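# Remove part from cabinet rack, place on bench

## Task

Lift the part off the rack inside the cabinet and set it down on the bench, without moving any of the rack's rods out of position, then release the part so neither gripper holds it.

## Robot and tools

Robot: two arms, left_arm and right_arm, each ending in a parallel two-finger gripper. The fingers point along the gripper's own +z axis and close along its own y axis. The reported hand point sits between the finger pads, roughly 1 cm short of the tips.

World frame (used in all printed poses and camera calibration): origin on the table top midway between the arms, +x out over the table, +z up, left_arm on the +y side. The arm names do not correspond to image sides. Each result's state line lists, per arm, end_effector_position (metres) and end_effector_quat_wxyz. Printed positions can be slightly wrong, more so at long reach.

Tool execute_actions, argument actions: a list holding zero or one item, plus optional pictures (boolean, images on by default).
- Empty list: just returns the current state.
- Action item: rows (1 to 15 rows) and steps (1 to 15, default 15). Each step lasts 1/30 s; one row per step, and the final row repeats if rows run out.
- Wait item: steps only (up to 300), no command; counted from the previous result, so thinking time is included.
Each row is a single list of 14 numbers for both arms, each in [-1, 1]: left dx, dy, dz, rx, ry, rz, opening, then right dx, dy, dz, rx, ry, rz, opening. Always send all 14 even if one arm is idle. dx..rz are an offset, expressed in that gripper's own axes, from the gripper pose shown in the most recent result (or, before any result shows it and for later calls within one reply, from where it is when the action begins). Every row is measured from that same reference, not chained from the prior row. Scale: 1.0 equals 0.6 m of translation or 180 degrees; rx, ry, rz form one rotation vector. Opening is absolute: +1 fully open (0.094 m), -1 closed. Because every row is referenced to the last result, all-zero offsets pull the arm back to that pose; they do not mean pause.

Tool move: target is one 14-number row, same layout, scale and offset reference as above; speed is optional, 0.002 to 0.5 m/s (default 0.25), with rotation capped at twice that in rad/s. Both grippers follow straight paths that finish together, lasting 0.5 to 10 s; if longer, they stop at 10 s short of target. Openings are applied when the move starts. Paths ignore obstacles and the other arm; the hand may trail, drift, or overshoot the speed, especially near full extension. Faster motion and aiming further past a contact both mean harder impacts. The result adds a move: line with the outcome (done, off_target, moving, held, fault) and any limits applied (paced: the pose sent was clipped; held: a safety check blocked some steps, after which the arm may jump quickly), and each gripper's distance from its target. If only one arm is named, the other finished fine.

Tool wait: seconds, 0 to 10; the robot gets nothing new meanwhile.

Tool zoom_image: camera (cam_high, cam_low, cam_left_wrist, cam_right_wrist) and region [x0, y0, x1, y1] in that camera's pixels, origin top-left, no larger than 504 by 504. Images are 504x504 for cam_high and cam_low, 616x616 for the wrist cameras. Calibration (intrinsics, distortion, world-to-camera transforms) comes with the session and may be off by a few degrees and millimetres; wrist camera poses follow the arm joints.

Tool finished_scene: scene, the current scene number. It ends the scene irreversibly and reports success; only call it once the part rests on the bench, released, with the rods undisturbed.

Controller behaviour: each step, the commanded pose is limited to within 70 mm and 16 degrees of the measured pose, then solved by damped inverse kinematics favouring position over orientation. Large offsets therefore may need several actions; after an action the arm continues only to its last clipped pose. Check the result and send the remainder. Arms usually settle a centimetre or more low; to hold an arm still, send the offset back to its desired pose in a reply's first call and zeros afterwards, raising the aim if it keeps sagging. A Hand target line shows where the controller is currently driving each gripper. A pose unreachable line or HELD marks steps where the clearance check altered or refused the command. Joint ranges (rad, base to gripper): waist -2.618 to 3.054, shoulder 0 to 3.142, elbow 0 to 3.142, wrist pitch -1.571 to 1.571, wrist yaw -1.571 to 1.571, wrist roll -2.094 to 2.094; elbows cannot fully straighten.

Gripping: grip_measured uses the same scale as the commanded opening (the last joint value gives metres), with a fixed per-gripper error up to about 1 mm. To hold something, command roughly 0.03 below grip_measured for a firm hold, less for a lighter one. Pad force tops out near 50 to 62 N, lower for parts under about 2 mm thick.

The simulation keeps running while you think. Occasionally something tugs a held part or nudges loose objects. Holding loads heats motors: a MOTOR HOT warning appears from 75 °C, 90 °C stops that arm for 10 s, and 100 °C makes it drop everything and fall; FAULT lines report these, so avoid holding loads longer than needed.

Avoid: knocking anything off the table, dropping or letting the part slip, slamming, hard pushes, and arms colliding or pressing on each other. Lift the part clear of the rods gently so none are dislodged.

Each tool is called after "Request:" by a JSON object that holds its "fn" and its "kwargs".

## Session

Request:
{"fn": "execute_actions", "kwargs": {"actions": []}}

Scene clock: 0.00 s of 4320.00 s.
left_arm: end_effector_position=(+0.6222, +0.3537, +0.1125) grip_measured=+1.000 end_effector_quat_wxyz=(-0.591, +0.707, -0.339, +0.189) | right_arm: end_effector_position=(+0.1688, -0.3667, +0.1208) grip_measured=+1.000 end_effector_quat_wxyz=(-0.096, -0.644, +0.758, +0.038)
Joint positions: left_arm=[-0.301  2.311  1.527  0.353 -0.986 -1.8    0.094] | right_arm=[-0.339  1.489  1.18  -1.429  0.122 -1.712  0.094]
Joint velocities: left_arm=[-0.012  0.012  0.027 -0.022 -0.007  0.037  0.   ] | right_arm=[ 0.002 -0.007 -0.017  0.007  0.037  0.037  0.   ]
Motor temperatures (°C, as the motors report them): left_arm=[25 27 28 27 25 27] | right_arm=[25 29 26 29 28 27]
Hand target (left_arm): +0.622, +0.355, +0.119; -0.594, +0.707, -0.336, +0.188
Hand target (right_arm): +0.170, -0.366, +0.126; -0.091, -0.645, +0.758, +0.033
camera_calibration (this result's frames):
cam_left_wrist: T_world_to_cam=[[0.436609, -0.144492, 0.887972, -0.321504], [0.160171, -0.958765, -0.234766, 0.297366], [0.885278, 0.244729, -0.395462, -0.475174], [0, 0, 0, 1]] pos_world=[0.513403, 0.354938, 0.167385]
cam_right_wrist: T_world_to_cam=[[0.978566, 0.116276, -0.169966, -0.106339], [0.199273, -0.742863, 0.639097, -0.371249], [-0.0519496, -0.659268, -0.750111, -0.0502664], [0, 0, 0, 1]] pos_world=[0.175428, -0.296562, 0.181485]

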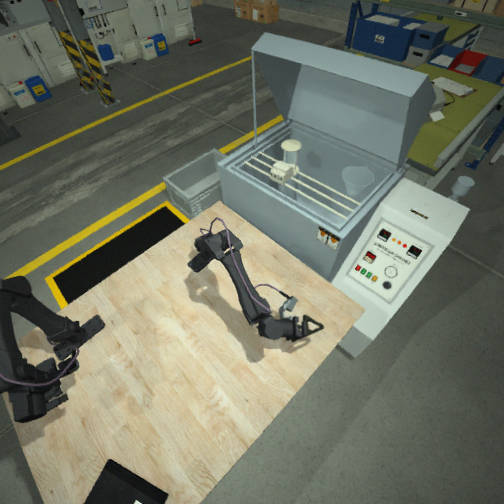

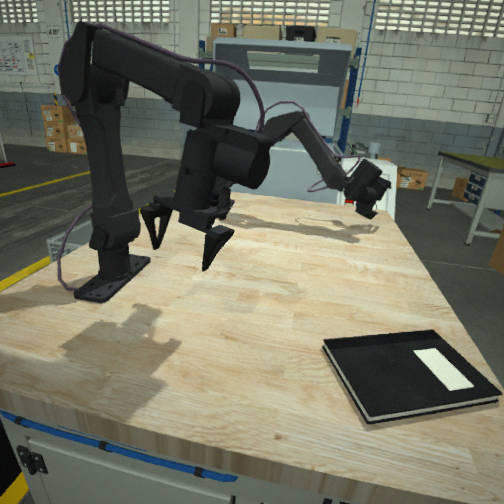

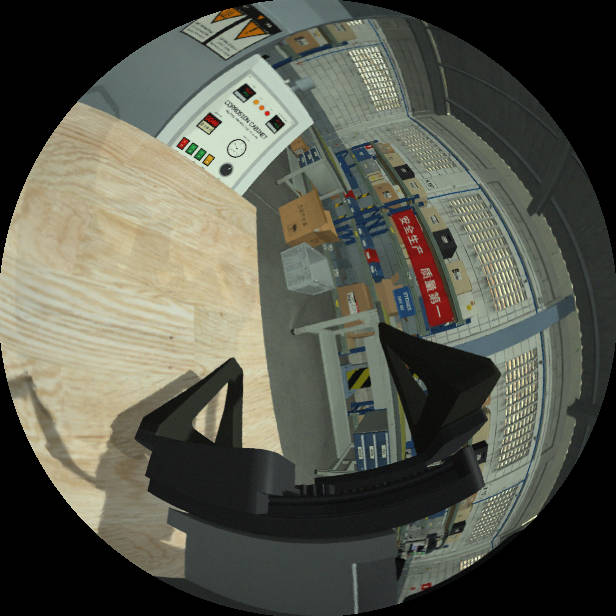

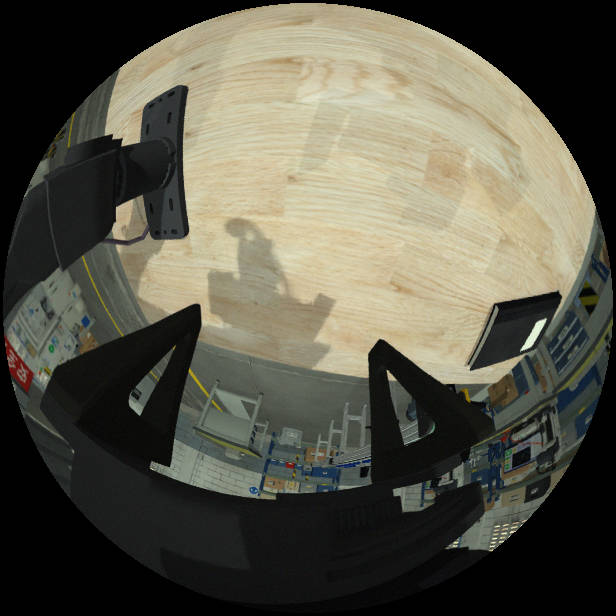

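Request:
{"fn": "move", "kwargs": {"target": [-0.992,-0.342,-0.452,-0.254,-0.036,0.333,1,0,0,0,0,0,0,1], "speed": 0.3}}

Request:
{"fn": "zoom_image", "kwargs": {"camera": "cam_high", "region": [220,110,380,250]}}

Scene clock: 10.07 s of 4320.00 s.
left_arm: end_effector_position=(+0.0787, +0.5859, +0.4584) grip_measured=+1.000 end_effector_quat_wxyz=(+0.326, -0.617, +0.643, +0.315) | right_arm: end_effector_position=(+0.1688, -0.3667, +0.1208) grip_measured=+1.000 end_effector_quat_wxyz=(-0.096, -0.644, +0.758, +0.038)
Joint positions: left_arm=[ 1.161  1.342  2.252 -1.56  -0.231 -0.169  0.094] | right_arm=[-0.339  1.489  1.18  -1.429  0.122 -1.712  0.094]
Joint velocities: left_arm=[-0.012 -0.007 -0.022 -0.051 -0.051 -0.051  0.   ] | right_arm=[ 0.012  0.007  0.022  0.022  0.007 -0.037  0.   ]
Motor temperatures (°C, as the motors report them): left_arm=[25 30 29 28 25 27] | right_arm=[25 29 26 29 28 27]
Hand target (left_arm): +0.078, +0.586, +0.458; -0.322, +0.617, -0.647, -0.312
Hand target (right_arm): +0.169, -0.367, +0.121; -0.096, -0.644, +0.758, +0.038
Off the commanded pose (left_arm): 0.012 m, 2 deg.
Off the commanded pose (right_arm): 0.000 m, 0 deg.
joint sent to its limit (left arm) — the command would take joint 4 (wrist pitch) past its lower limit, so that joint was sent only as far as its limit.
After step 90, 3.87 s passed at rest.
move: off_target (left_arm)
camera_calibration (this result's frames):
cam_left_wrist: T_world_to_cam=[[0.948669, -0.22024, -0.226985, 0.157432], [-0.291227, -0.888209, -0.355347, 0.737737], [-0.123348, 0.40321, -0.906756, 0.306841], [0, 0, 0, 1]] pos_world=[0.103346, 0.566217, 0.576117]
cam_right_wrist: T_world_to_cam=[[0.978566, 0.116276, -0.169966, -0.106339], [0.199273, -0.742863, 0.639097, -0.371249], [-0.0519496, -0.659268, -0.750111, -0.0502664], [0, 0, 0, 1]] pos_world=[0.175428, -0.296562, 0.181485]

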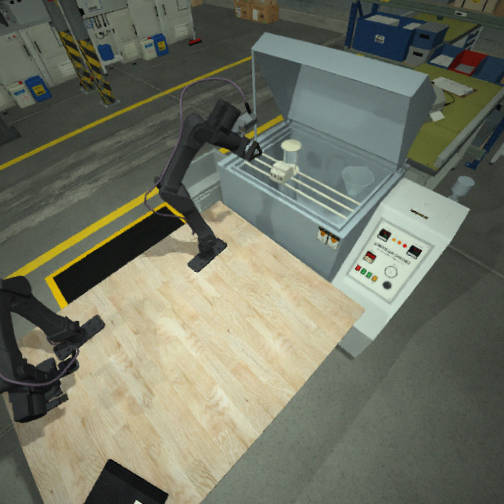

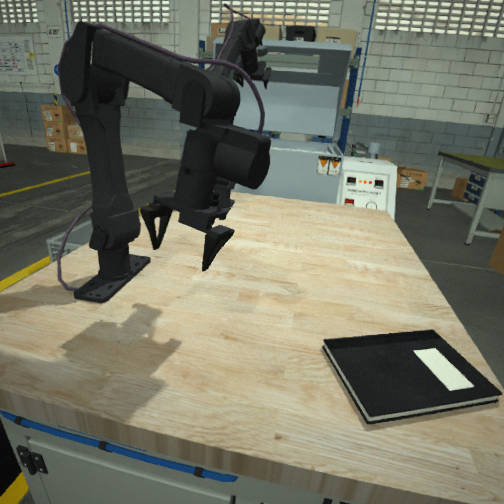

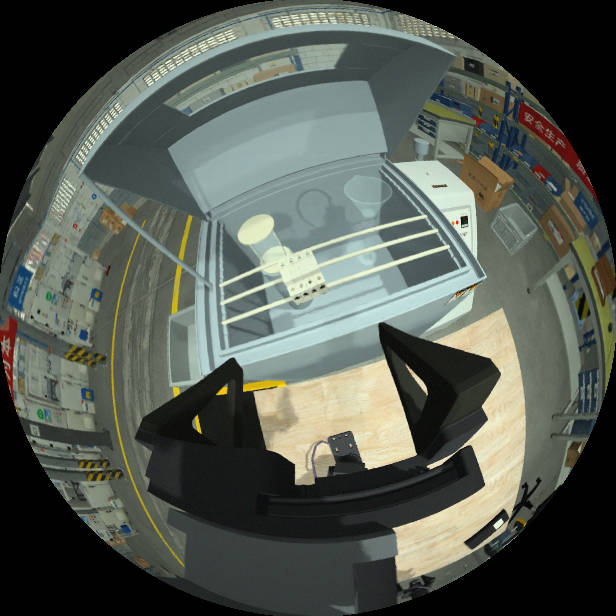

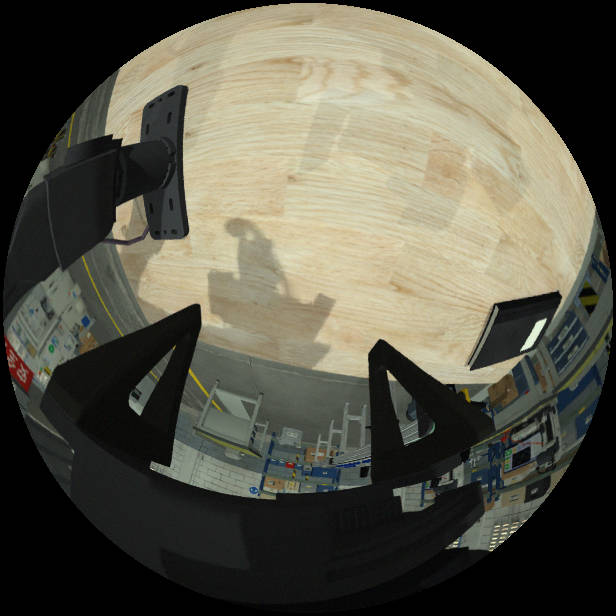

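Region (220, 110, 380, 250) of cam_high's 504x504 image, scaled by 3.150, with more detail than that image has; it fills the top 441 rows of this view, and the rest is white.

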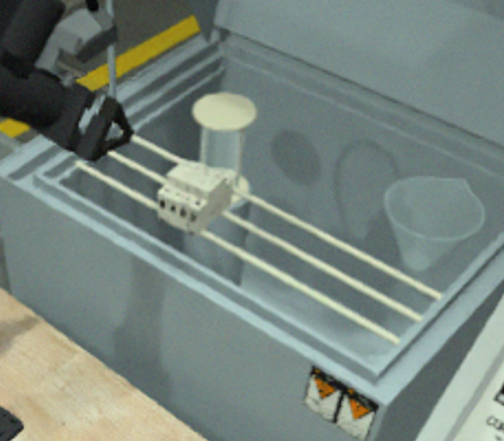

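Request:
{"fn": "move", "kwargs": {"target": [-0.017,0.03,0.38,0,0.122,0,1,0,0,0,0,0,0,1]}}

Scene clock: 15.87 s of 4320.00 s.
left_arm: end_effector_position=(+0.0685, +0.7835, +0.3214) grip_measured=+1.000 end_effector_quat_wxyz=(+0.198, -0.667, +0.690, +0.199) | right_arm: end_effector_position=(+0.1688, -0.3667, +0.1208) grip_measured=+1.000 end_effector_quat_wxyz=(-0.096, -0.644, +0.758, +0.038)
Joint positions: left_arm=[ 1.397  2.067  2.623 -1.559 -0.04  -0.042  0.094] | right_arm=[-0.339  1.489  1.18  -1.429  0.122 -1.712  0.094]
Joint velocities: left_arm=[-0.007 -0.032  0.012 -0.037 -0.11  -0.007  0.   ] | right_arm=[ 0.017 -0.017  0.017  0.037 -0.037 -0.022  0.   ]
Motor temperatures (°C, as the motors report them): left_arm=[25 29 29 29 25 27] | right_arm=[25 29 27 29 28 27]
Hand target (left_arm): +0.067, +0.777, +0.332; -0.206, +0.664, -0.690, -0.201
Hand target (right_arm): +0.169, -0.367, +0.121; -0.096, -0.644, +0.758, +0.038
Off the commanded pose (left_arm): 0.013 m, 1 deg.
Off the commanded pose (right_arm): 0.000 m, 0 deg.
joint sent to its limit (left arm) — the command would take joint 4 (wrist pitch) past its lower limit, so that joint was sent only as far as its limit.
After step 90, 1.30 s passed at rest.
move: off_target (left_arm)
camera_calibration (this result's frames):
cam_left_wrist: T_world_to_cam=[[0.947158, -0.281643, -0.153522, 0.204117], [-0.285312, -0.958433, -0.00195666, 0.802611], [-0.14659, 0.045655, -0.988143, 0.409613], [0, 0, 0, 1]] pos_world=[0.095709, 0.808035, 0.437664]
cam_right_wrist: T_world_to_cam=[[0.978566, 0.116276, -0.169966, -0.106339], [0.199273, -0.742863, 0.639097, -0.371249], [-0.0519496, -0.659268, -0.750111, -0.0502664], [0, 0, 0, 1]] pos_world=[0.175428, -0.296562, 0.181485]

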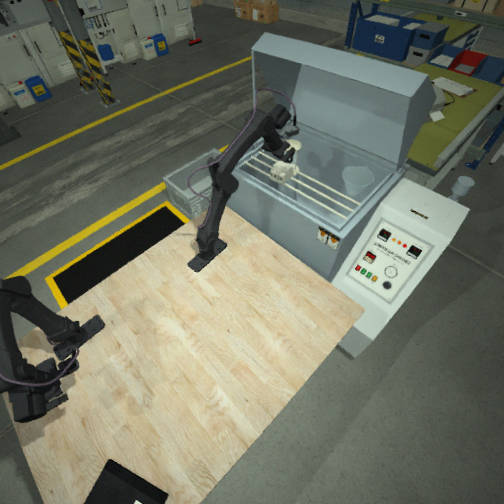

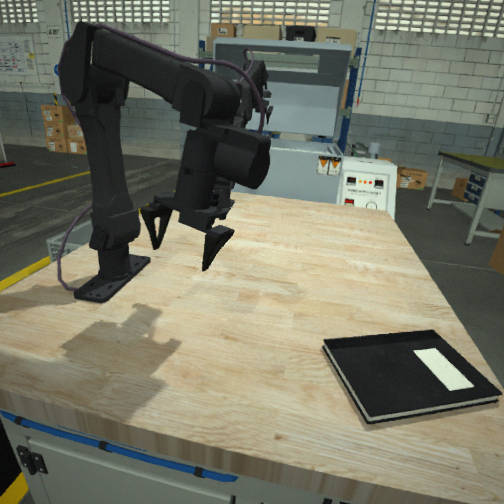

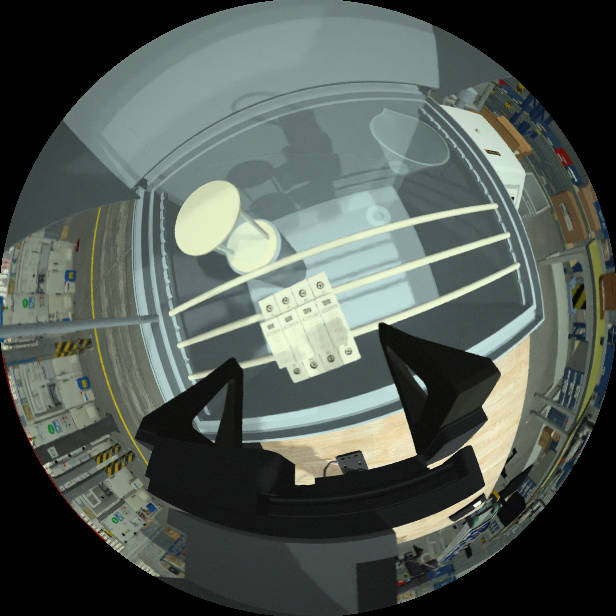

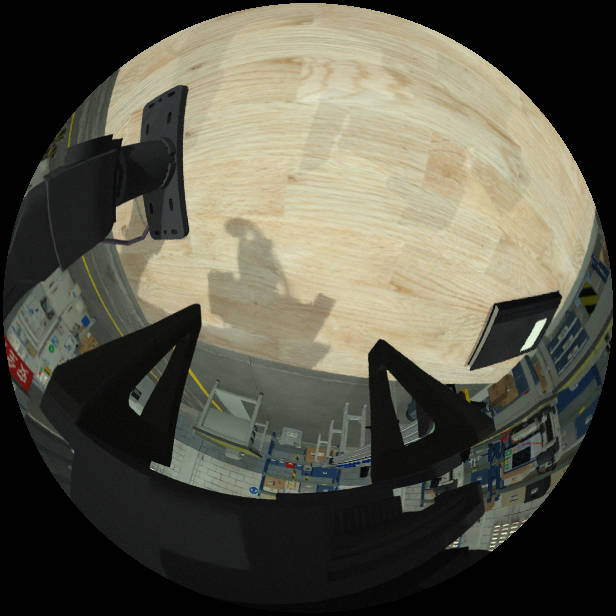

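Request:
{"fn": "move", "kwargs": {"target": [0.075,0.013,0.15,-0.03,0,-0.047,1,0,0,0,0,0,0,1], "speed": 0.1}}

Scene clock: 21.77 s of 4320.00 s.
left_arm: end_effector_position=(+0.0577, +0.7961, +0.2055) grip_measured=+1.000 end_effector_quat_wxyz=(-0.163, +0.727, -0.637, -0.199) | right_arm: end_effector_position=(+0.1688, -0.3667, +0.1208) grip_measured=+1.000 end_effector_quat_wxyz=(-0.096, -0.644, +0.758, +0.038)
Joint positions: left_arm=[ 1.389  1.883  1.85  -1.034 -0.129 -0.197  0.094] | right_arm=[-0.339  1.489  1.18  -1.429  0.122 -1.712  0.094]
Joint velocities: left_arm=[ 0.007 -0.007 -0.012  0.007 -0.007 -0.022  0.   ] | right_arm=[ 0.012 -0.012  0.002  0.007  0.022  0.022  0.   ]
Motor temperatures (°C, as the motors report them): left_arm=[25 30 29 29 25 27] | right_arm=[25 29 27 29 28 27]
Hand target (left_arm): +0.059, +0.795, +0.222; -0.180, +0.725, -0.629, -0.215
Hand target (right_arm): +0.169, -0.367, +0.121; -0.096, -0.644, +0.758, +0.038
Off the commanded pose (left_arm): 0.016 m, 3 deg.
Off the commanded pose (right_arm): 0.000 m, 0 deg.
After step 90, 1.27 s passed at rest.
move: off_target (left_arm)
camera_calibration (this result's frames):
cam_left_wrist: T_world_to_cam=[[0.981366, -0.125448, -0.145544, 0.0721256], [-0.119727, -0.991672, 0.0474593, 0.81815], [-0.150286, -0.0291494, -0.988213, 0.35272], [0, 0, 0, 1]] pos_world=[0.0801813, 0.830666, 0.320231]
cam_right_wrist: T_world_to_cam=[[0.978566, 0.116276, -0.169966, -0.106339], [0.199273, -0.742863, 0.639097, -0.371249], [-0.0519496, -0.659268, -0.750111, -0.0502664], [0, 0, 0, 1]] pos_world=[0.175428, -0.296562, 0.181485]

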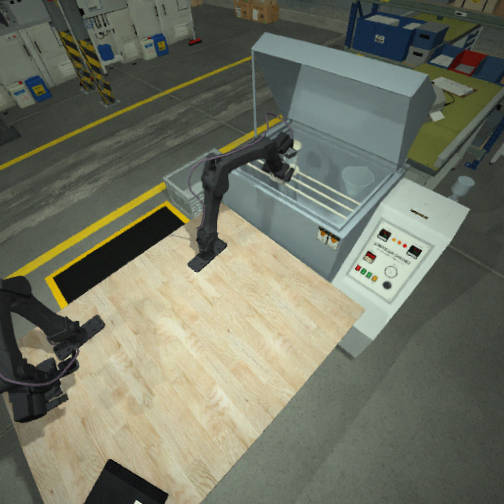

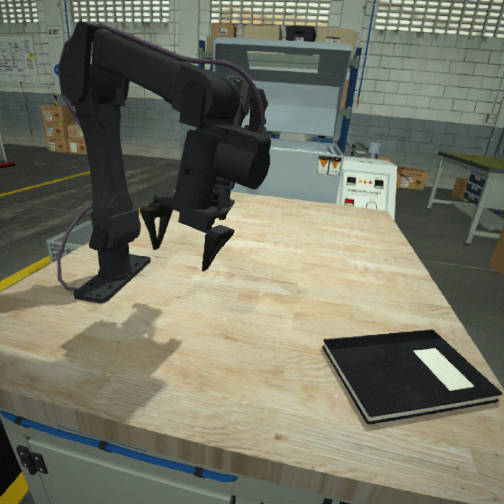

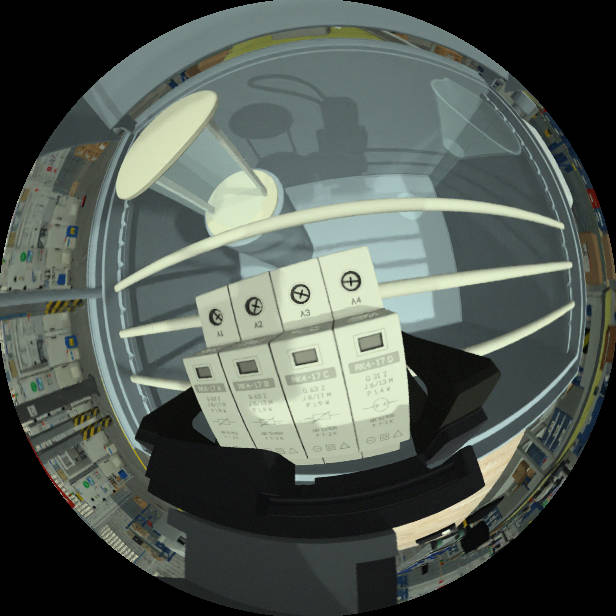

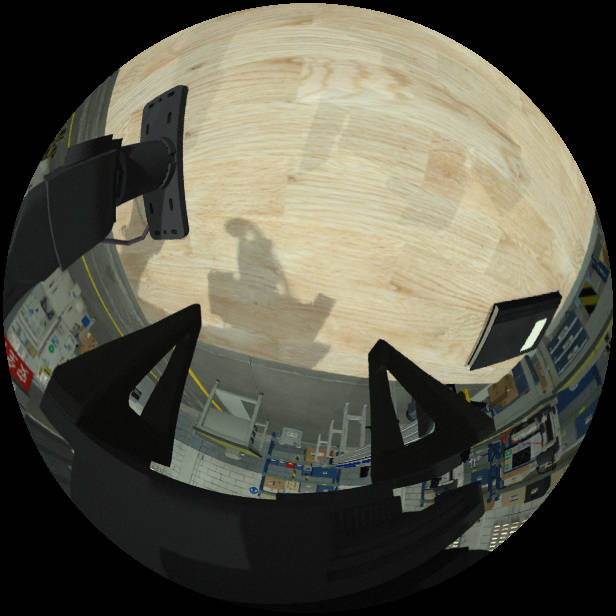

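Request:
{"fn": "execute_actions", "kwargs": {"actions": [{"rows":[[0,0,0,0,0,0,0.3,0,0,0,0,0,0,1]]}], "pictures": false}}

Request:
{"fn": "move", "kwargs": {"target": [-0.12,0,-0.19,0,0,0,0.3,0,0,0,0,0,0,1], "speed": 0.15}}

Request:
{"fn": "move", "kwargs": {"target": [0.21,0.03,-0.335,0,-0.09,0,0.3,0,0,0,0,0,0,1], "speed": 0.2}}

Scene clock: 26.07 s of 4320.00 s.
left_arm: end_effector_position=(+0.0590, +0.7964, +0.2056) grip_measured=+0.514 end_effector_quat_wxyz=(-0.165, +0.727, -0.637, -0.197) | right_arm: end_effector_position=(+0.1688, -0.3667, +0.1208) grip_measured=+1.000 end_effector_quat_wxyz=(-0.096, -0.644, +0.758, +0.038)
Joint positions: left_arm=[ 1.387  1.883  1.85  -1.033 -0.125 -0.197  0.071] | right_arm=[-0.339  1.489  1.18  -1.429  0.122 -1.712  0.094]
Joint velocities: left_arm=[-0.002  0.017  0.022 -0.007 -0.081 -0.007  0.   ] | right_arm=[ 0.002  0.007  0.012 -0.022 -0.022 -0.051  0.   ]
Motor temperatures (°C, as the motors report them): left_arm=[25 31 29 29 25 27] | right_arm=[25 30 27 29 28 27]
Hand target (left_arm): +0.058, +0.796, +0.206; -0.163, +0.727, -0.637, -0.199
Hand target (right_arm): +0.169, -0.367, +0.121; -0.096, -0.644, +0.758, +0.038
Off the commanded pose (left_arm): 0.001 m, 0 deg.
Off the commanded pose (right_arm): 0.000 m, 0 deg.
Steps of this call (steps 1 to 90: nothing new was sent; then 0.80 s passed at rest; steps 91 to 105: all 15 steps of this action). Readings (end_effector_position):
91: left_arm (+0.0577, +0.7965, +0.2057) | right_arm (+0.1688, -0.3667, +0.1208)
92: left_arm (+0.0589, +0.7965, +0.2056) | right_arm (+0.1688, -0.3667, +0.1208)
94: left_arm (+0.0590, +0.7964, +0.2056) | right_arm (+0.1688, -0.3667, +0.1208)
98: left_arm (+0.0590, +0.7964, +0.2056) | right_arm (+0.1688, -0.3667, +0.1208)
105: the state above

Scene clock: 27.57 s of 4320.00 s.
left_arm: end_effector_position=(+0.0601, +0.8039, +0.3208) grip_measured=+0.514 end_effector_quat_wxyz=(-0.200, +0.717, -0.629, -0.223) | right_arm: end_effector_position=(+0.1688, -0.3667, +0.1208) grip_measured=+1.000 end_effector_quat_wxyz=(-0.096, -0.644, +0.758, +0.038)
Joint positions: left_arm=[ 1.387  2.167  2.769 -1.575 -0.123 -0.19   0.071] | right_arm=[-0.339  1.489  1.18  -1.429  0.122 -1.712  0.094]
Joint velocities: left_arm=[-0.002 -0.002 -0.012  0.007  0.066  0.037  0.   ] | right_arm=[ 0.002 -0.012 -0.027  0.007 -0.007  0.007  0.   ]
Motor temperatures (°C, as the motors report them): left_arm=[25 31 29 29 25 27] | right_arm=[25 30 27 29 28 27]
Hand target (left_arm): +0.060, +0.800, +0.338; -0.216, +0.710, -0.627, -0.239
Hand target (right_arm): +0.169, -0.367, +0.121; -0.096, -0.644, +0.758, +0.038
Off the commanded pose (left_arm): 0.020 m, 5 deg.
Off the commanded pose (right_arm): 0.000 m, 0 deg.
joint sent to its limit (left arm) — the command would take joint 4 (wrist pitch) past its lower limit, so that joint was sent only as far as its limit.
move: off_target (left_arm)
camera_calibration (this result's frames):
cam_left_wrist: T_world_to_cam=[[0.981732, -0.121717, -0.146241, 0.0847434], [-0.129484, -0.99057, -0.0447867, 0.849982], [-0.139411, 0.0629044, -0.988235, 0.392615], [0, 0, 0, 1]] pos_world=[0.0815982, 0.827584, 0.438457]
cam_right_wrist: T_world_to_cam=[[0.978566, 0.116276, -0.169966, -0.106339], [0.199273, -0.742863, 0.639097, -0.371249], [-0.0519496, -0.659268, -0.750111, -0.0502664], [0, 0, 0, 1]] pos_world=[0.175428, -0.296562, 0.181485]

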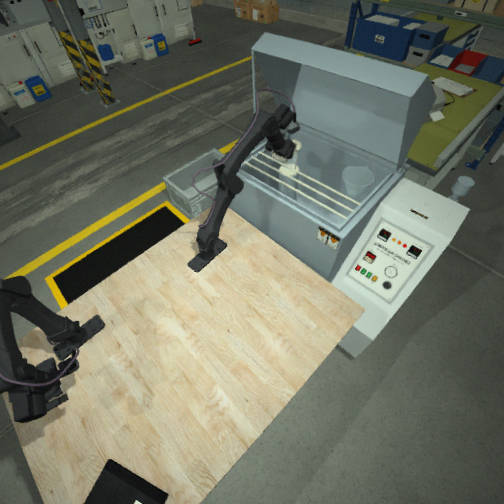

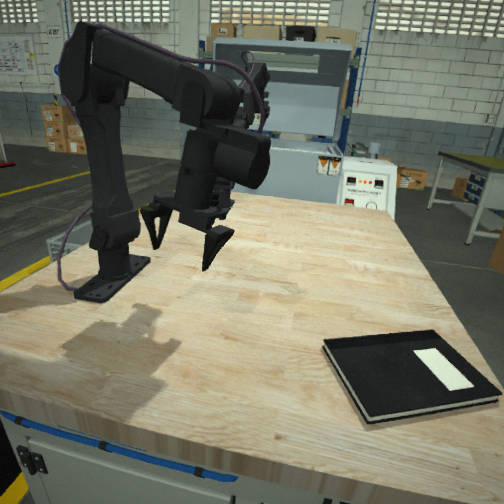

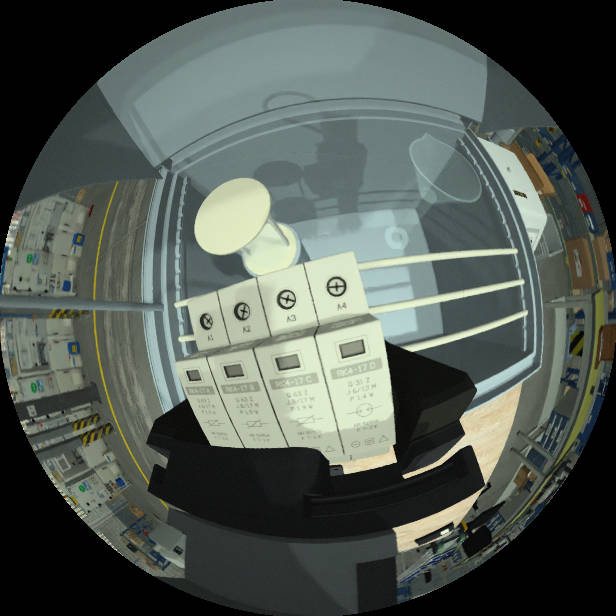

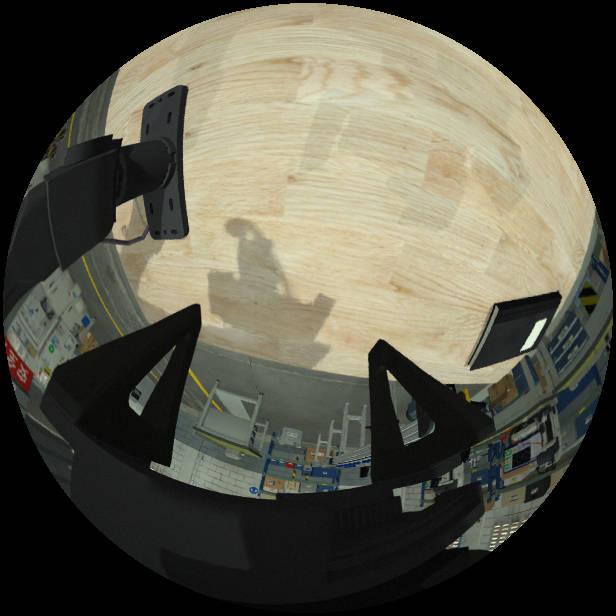

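Scene clock: 29.37 s of 4320.00 s.
left_arm: end_effector_position=(+0.0722, +0.5808, +0.3937) grip_measured=+0.514 end_effector_quat_wxyz=(-0.256, +0.682, -0.620, -0.293) | right_arm: end_effector_position=(+0.1688, -0.3667, +0.1208) grip_measured=+1.000 end_effector_quat_wxyz=(-0.096, -0.644, +0.758, +0.038)
Joint positions: left_arm=[ 1.094  1.248  1.932 -1.524 -0.355 -0.35   0.071] | right_arm=[-0.339  1.489  1.18  -1.429  0.122 -1.712  0.094]
Joint velocities: left_arm=[ 0.002 -0.017  0.002 -0.007 -0.007  0.007 -0.   ] | right_arm=[-0.007 -0.027  0.017  0.007 -0.007 -0.007  0.   ]
Motor temperatures (°C, as the motors report them): left_arm=[25 31 29 29 25 27] | right_arm=[25 30 27 29 28 27]
Hand target (left_arm): +0.069, +0.584, +0.414; -0.288, +0.680, -0.595, -0.318
Hand target (right_arm): +0.169, -0.367, +0.121; -0.096, -0.644, +0.758, +0.038
Off the commanded pose (left_arm): 0.021 m, 6 deg.
Off the commanded pose (right_arm): 0.000 m, 0 deg.
move: off_target (left_arm)
camera_calibration (this result's frames):
cam_left_wrist: T_world_to_cam=[[0.971044, -0.114602, -0.209621, 0.0779394], [-0.161322, -0.961719, -0.221523, 0.688945], [-0.176209, 0.248925, -0.952359, 0.360823], [0, 0, 0, 1]] pos_world=[0.0990396, 0.581686, 0.512587]
cam_right_wrist: T_world_to_cam=[[0.978566, 0.116276, -0.169966, -0.106339], [0.199273, -0.742863, 0.639097, -0.371249], [-0.0519496, -0.659268, -0.750111, -0.0502664], [0, 0, 0, 1]] pos_world=[0.175428, -0.296562, 0.181485]

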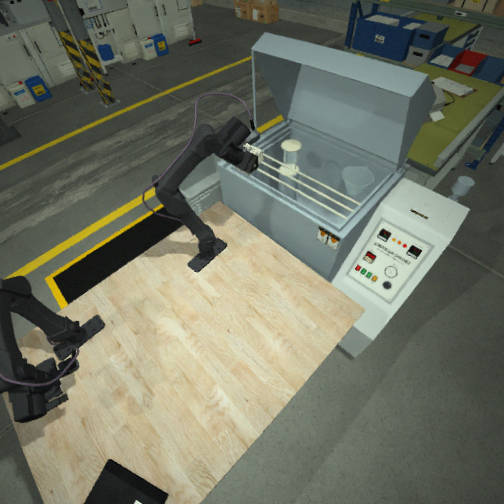

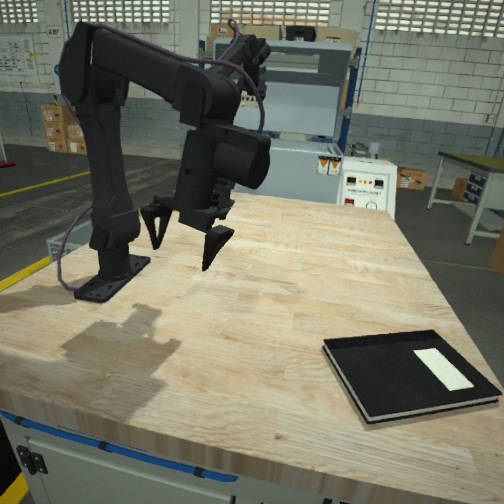

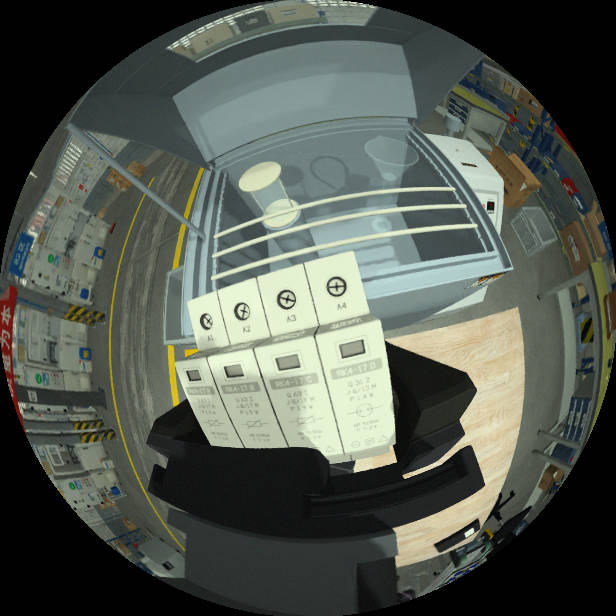

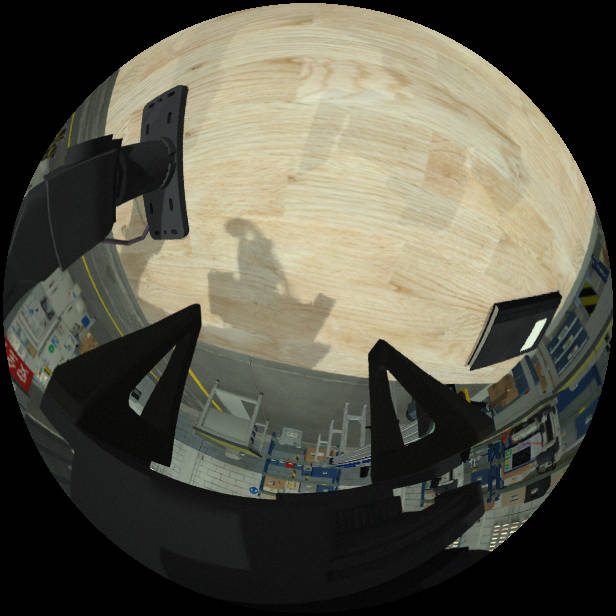

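Request:
{"fn": "move", "kwargs": {"target": [0.593,-0.497,0.085,0.271,0.069,0.323,0.3,0,0,0,0,0,0,1], "speed": 0.25}}

Scene clock: 38.20 s of 4320.00 s.
left_arm: end_effector_position=(+0.3682, +0.4000, +0.0868) grip_measured=+0.513 end_effector_quat_wxyz=(+0.230, -0.181, +0.956, +0.031) | right_arm: end_effector_position=(+0.1688, -0.3667, +0.1208) grip_measured=+1.000 end_effector_quat_wxyz=(-0.096, -0.644, +0.758, +0.038)
Joint positions: left_arm=[ 0.088  1.444  0.916 -0.579 -0.066 -0.186  0.071] | right_arm=[-0.339  1.489  1.18  -1.429  0.122 -1.712  0.094]
Joint velocities: left_arm=[-0.012  0.002  0.002 -0.007  0.007  0.007 -0.   ] | right_arm=[-0.002 -0.012 -0.007 -0.022  0.007  0.037  0.   ]
Motor temperatures (°C, as the motors report them): left_arm=[25 30 29 30 25 27] | right_arm=[25 30 27 29 28 27]
Hand target (left_arm): +0.386, +0.401, +0.102; +0.271, -0.174, +0.946, +0.028
Hand target (right_arm): +0.169, -0.367, +0.121; -0.096, -0.644, +0.758, +0.038
Off the commanded pose (left_arm): 0.022 m, 5 deg.
Off the commanded pose (right_arm): 0.000 m, 0 deg.
After step 90, 2.47 s passed at rest.
move: off_target (left_arm)
camera_calibration (this result's frames):
cam_left_wrist: T_world_to_cam=[[0.0991968, -0.990708, -0.0930496, 0.366743], [-0.990415, -0.107333, 0.0869401, 0.43159], [-0.0961195, 0.0835335, -0.991858, 0.205831], [0, 0, 0, 1]] pos_world=[0.410858, 0.392466, 0.200758]
cam_right_wrist: T_world_to_cam=[[0.978566, 0.116276, -0.169966, -0.106339], [0.199273, -0.742863, 0.639097, -0.371249], [-0.0519496, -0.659268, -0.750111, -0.0502664], [0, 0, 0, 1]] pos_world=[0.175428, -0.296562, 0.181485]

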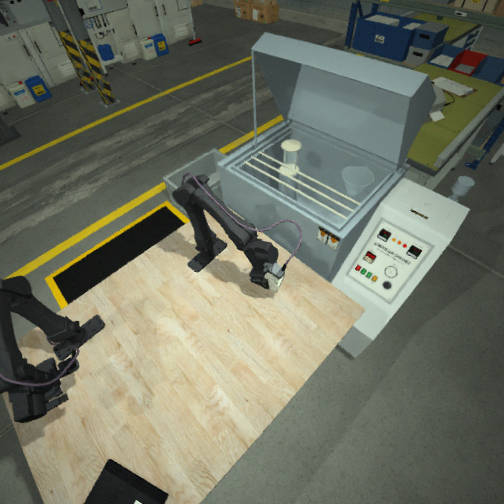

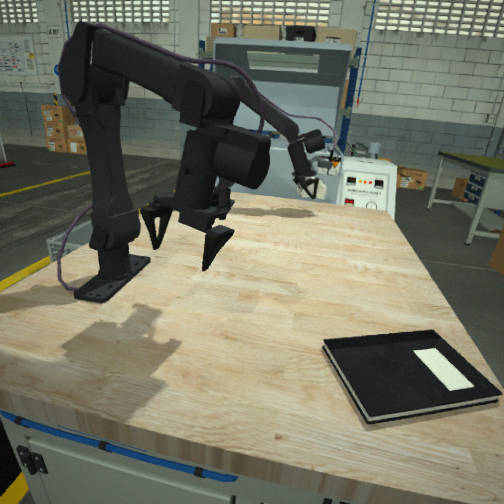

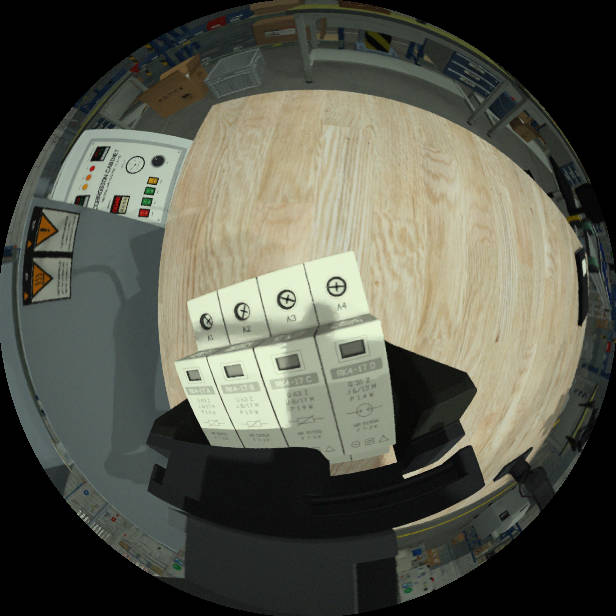

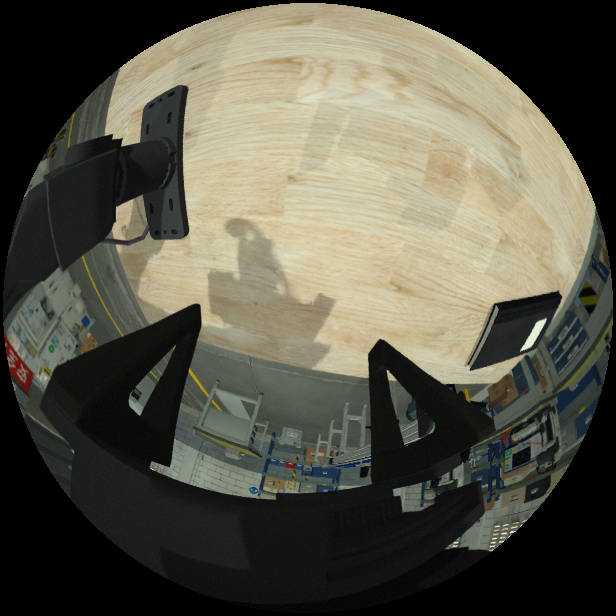

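Request:
{"fn": "move", "kwargs": {"target": [0.026,0,0.09,0,-0.025,0,0.3,0,0,0,0,0,0,1], "speed": 0.05}}

Request:
{"fn": "execute_actions", "kwargs": {"actions": [{"rows":[[0,0,0,0,0,0,1,0,0,0,0,0,0,1]]}], "pictures": false}}

Request:
{"fn": "move", "kwargs": {"target": [-0.08,0,-0.17,0,0,0,1,0,0,0,0,0,0,1]}}

Scene clock: 43.23 s of 4320.00 s.
left_arm: end_effector_position=(+0.3618, +0.3993, +0.0214) grip_measured=+0.513 end_effector_quat_wxyz=(+0.230, -0.181, +0.956, +0.032) | right_arm: end_effector_position=(+0.1688, -0.3667, +0.1208) grip_measured=+1.000 end_effector_quat_wxyz=(-0.096, -0.644, +0.758, +0.038)
Joint positions: left_arm=[ 0.088  1.539  0.713 -0.281 -0.07  -0.185  0.071] | right_arm=[-0.339  1.489  1.18  -1.429  0.122 -1.712  0.094]
Joint velocities: left_arm=[-0.007  0.002 -0.012  0.037 -0.007 -0.022 -0.001] | right_arm=[ 0.012 -0.017 -0.017 -0.081 -0.051 -0.051  0.   ]
Motor temperatures (°C, as the motors report them): left_arm=[25 30 30 30 25 27] | right_arm=[25 30 27 29 28 27]
Hand target (left_arm): +0.378, +0.403, +0.032; +0.266, -0.180, +0.946, +0.038
Hand target (right_arm): +0.169, -0.367, +0.121; -0.096, -0.644, +0.758, +0.038
Off the commanded pose (left_arm): 0.020 m, 4 deg.
Off the commanded pose (right_arm): 0.000 m, 0 deg.
After step 90, 0.40 s passed at rest.
move: off_target (left_arm)
camera_calibration (this result's frames):
cam_left_wrist: T_world_to_cam=[[0.0997489, -0.990318, -0.096543, 0.360387], [-0.990438, -0.108115, 0.0856941, 0.431193], [-0.0953022, 0.087072, -0.991633, 0.138676], [0, 0, 0, 1]] pos_world=[0.404338, 0.391441, 0.135358]
cam_right_wrist: T_world_to_cam=[[0.978566, 0.116276, -0.169966, -0.106339], [0.199273, -0.742863, 0.639097, -0.371249], [-0.0519496, -0.659268, -0.750111, -0.0502664], [0, 0, 0, 1]] pos_world=[0.175428, -0.296562, 0.181485]

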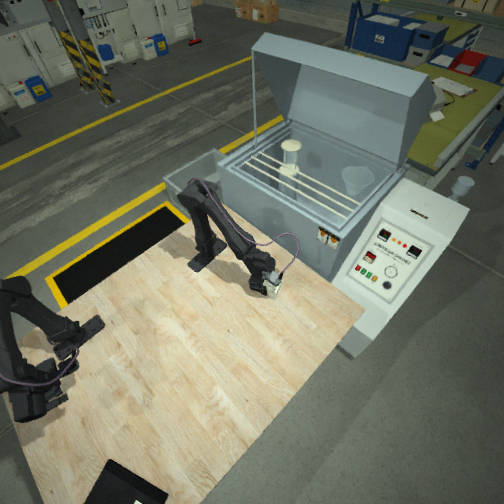

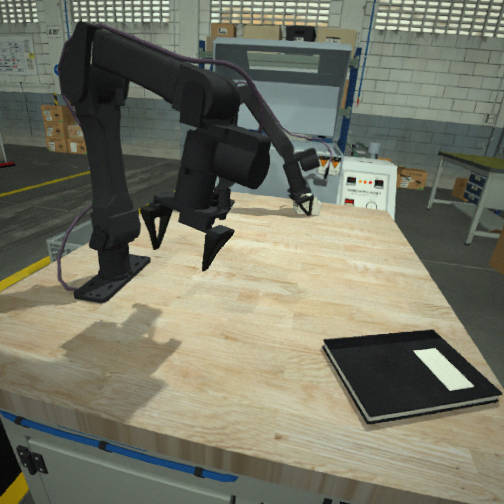

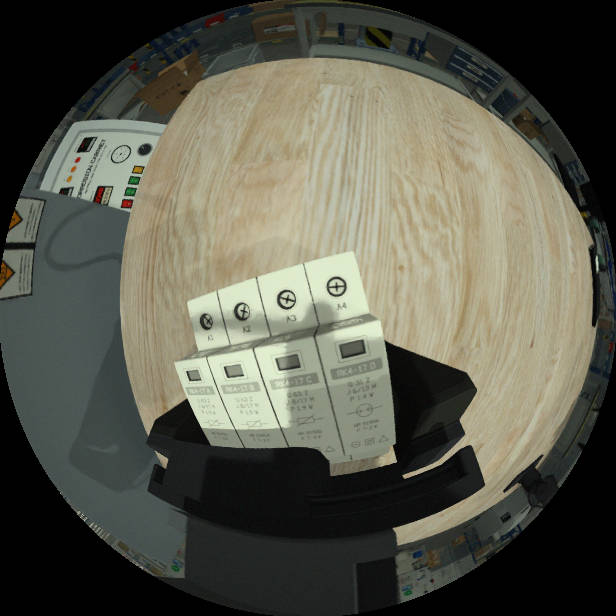

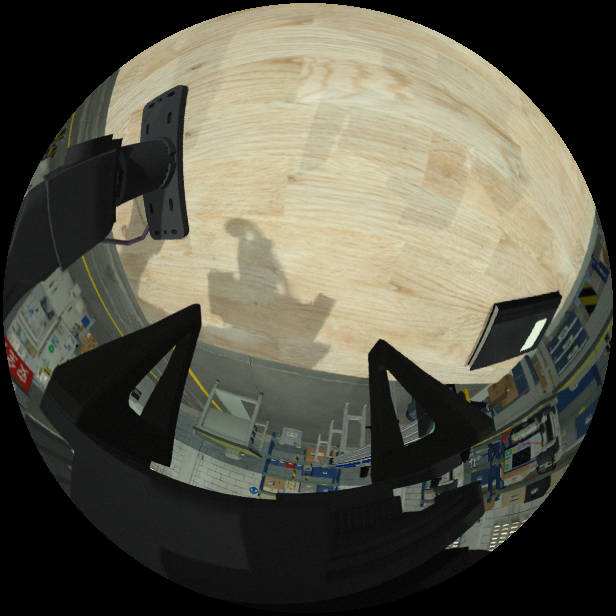

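Scene clock: 43.73 s of 4320.00 s.
left_arm: end_effector_position=(+0.3617, +0.3993, +0.0213) grip_measured=+1.000 end_effector_quat_wxyz=(+0.230, -0.181, +0.956, +0.032) | right_arm: end_effector_position=(+0.1688, -0.3667, +0.1208) grip_measured=+1.000 end_effector_quat_wxyz=(-0.096, -0.644, +0.758, +0.038)
Joint positions: left_arm=[ 0.088  1.539  0.713 -0.281 -0.07  -0.185  0.094] | right_arm=[-0.339  1.489  1.18  -1.429  0.122 -1.712  0.094]
Joint velocities: left_arm=[-0.002 -0.007  0.012 -0.022  0.081 -0.007  0.   ] | right_arm=[ 0.012 -0.002  0.002  0.051  0.022  0.037  0.   ]
Motor temperatures (°C, as the motors report them): left_arm=[25 30 30 30 25 27] | right_arm=[25 30 27 29 28 27]
Hand target (left_arm): +0.362, +0.399, +0.021; +0.230, -0.181, +0.956, +0.033
Hand target (right_arm): +0.169, -0.367, +0.121; -0.096, -0.644, +0.758, +0.038
Off the commanded pose (left_arm): 0.000 m, 0 deg.
Off the commanded pose (right_arm): 0.000 m, 0 deg.
Steps of this call (steps 1 to 15: all 15 steps of this action). Readings (end_effector_position):
1: left_arm (+0.3616, +0.3993, +0.0212) | right_arm (+0.1688, -0.3667, +0.1208)
2: left_arm (+0.3617, +0.3993, +0.0213) | right_arm (+0.1688, -0.3667, +0.1208)
4: left_arm (+0.3617, +0.3993, +0.0213) | right_arm (+0.1688, -0.3667, +0.1208)
8: left_arm (+0.3617, +0.3993, +0.0213) | right_arm (+0.1688, -0.3667, +0.1208)
15: the state above

Scene clock: 45.20 s of 4320.00 s.
left_arm: end_effector_position=(+0.3568, +0.3985, +0.1272) grip_measured=+1.000 end_effector_quat_wxyz=(+0.226, -0.181, +0.957, +0.033) | right_arm: end_effector_position=(+0.1688, -0.3667, +0.1208) grip_measured=+1.000 end_effector_quat_wxyz=(-0.096, -0.644, +0.758, +0.038)
Joint positions: left_arm=[ 0.088  1.372  1.022 -0.765 -0.07  -0.185  0.094] | right_arm=[-0.339  1.489  1.18  -1.429  0.122 -1.712  0.094]
Joint velocities: left_arm=[-0.012 -0.002 -0.007  0.037 -0.007 -0.007  0.   ] | right_arm=[-0.022  0.002 -0.002 -0.051  0.022 -0.007  0.   ]
Motor temperatures (°C, as the motors report them): left_arm=[25 30 30 30 25 27] | right_arm=[25 30 27 29 28 27]
Hand target (left_arm): +0.357, +0.400, +0.135; +0.231, -0.181, +0.956, +0.033
Hand target (right_arm): +0.169, -0.367, +0.121; -0.096, -0.644, +0.758, +0.038
Off the commanded pose (left_arm): 0.007 m, 0 deg.
Off the commanded pose (right_arm): 0.000 m, 0 deg.
move: done
camera_calibration (this result's frames):
cam_left_wrist: T_world_to_cam=[[0.0989532, -0.990457, -0.0959351, 0.370494], [-0.989695, -0.107985, 0.0940355, 0.415704], [-0.103498, 0.0856414, -0.990936, 0.246569], [0, 0, 0, 1]] pos_world=[0.400278, 0.390732, 0.240786]
cam_right_wrist: T_world_to_cam=[[0.978566, 0.116276, -0.169966, -0.106339], [0.199273, -0.742863, 0.639097, -0.371249], [-0.0519496, -0.659268, -0.750111, -0.0502664], [0, 0, 0, 1]] pos_world=[0.175428, -0.296562, 0.181485]

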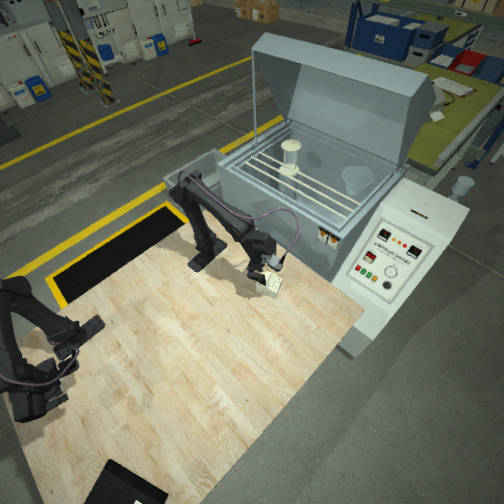

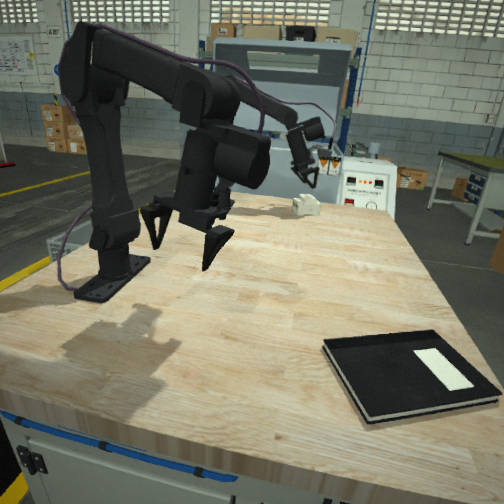

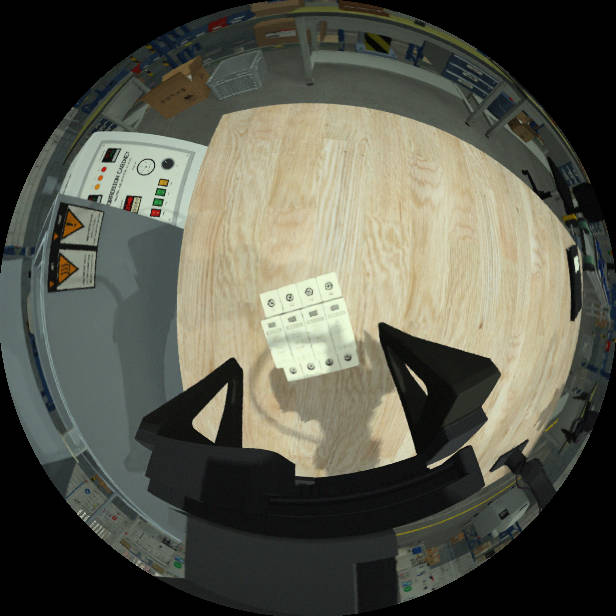

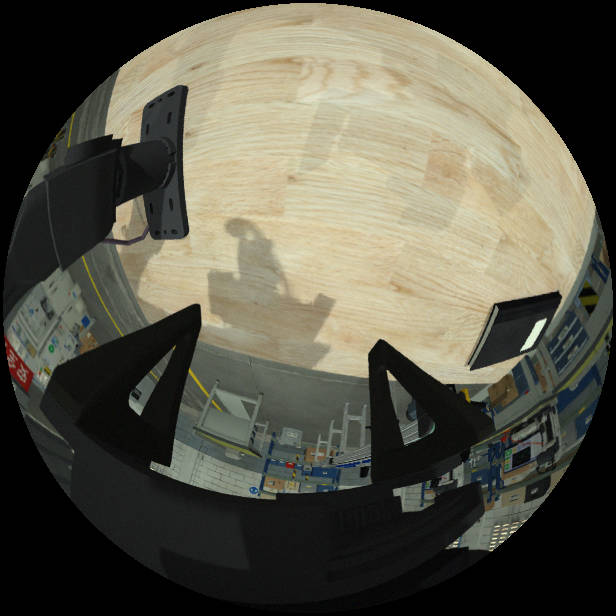

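Request:
{"fn": "finished_scene", "kwargs": {"scene": 2}}

The scene is finished: the task was done.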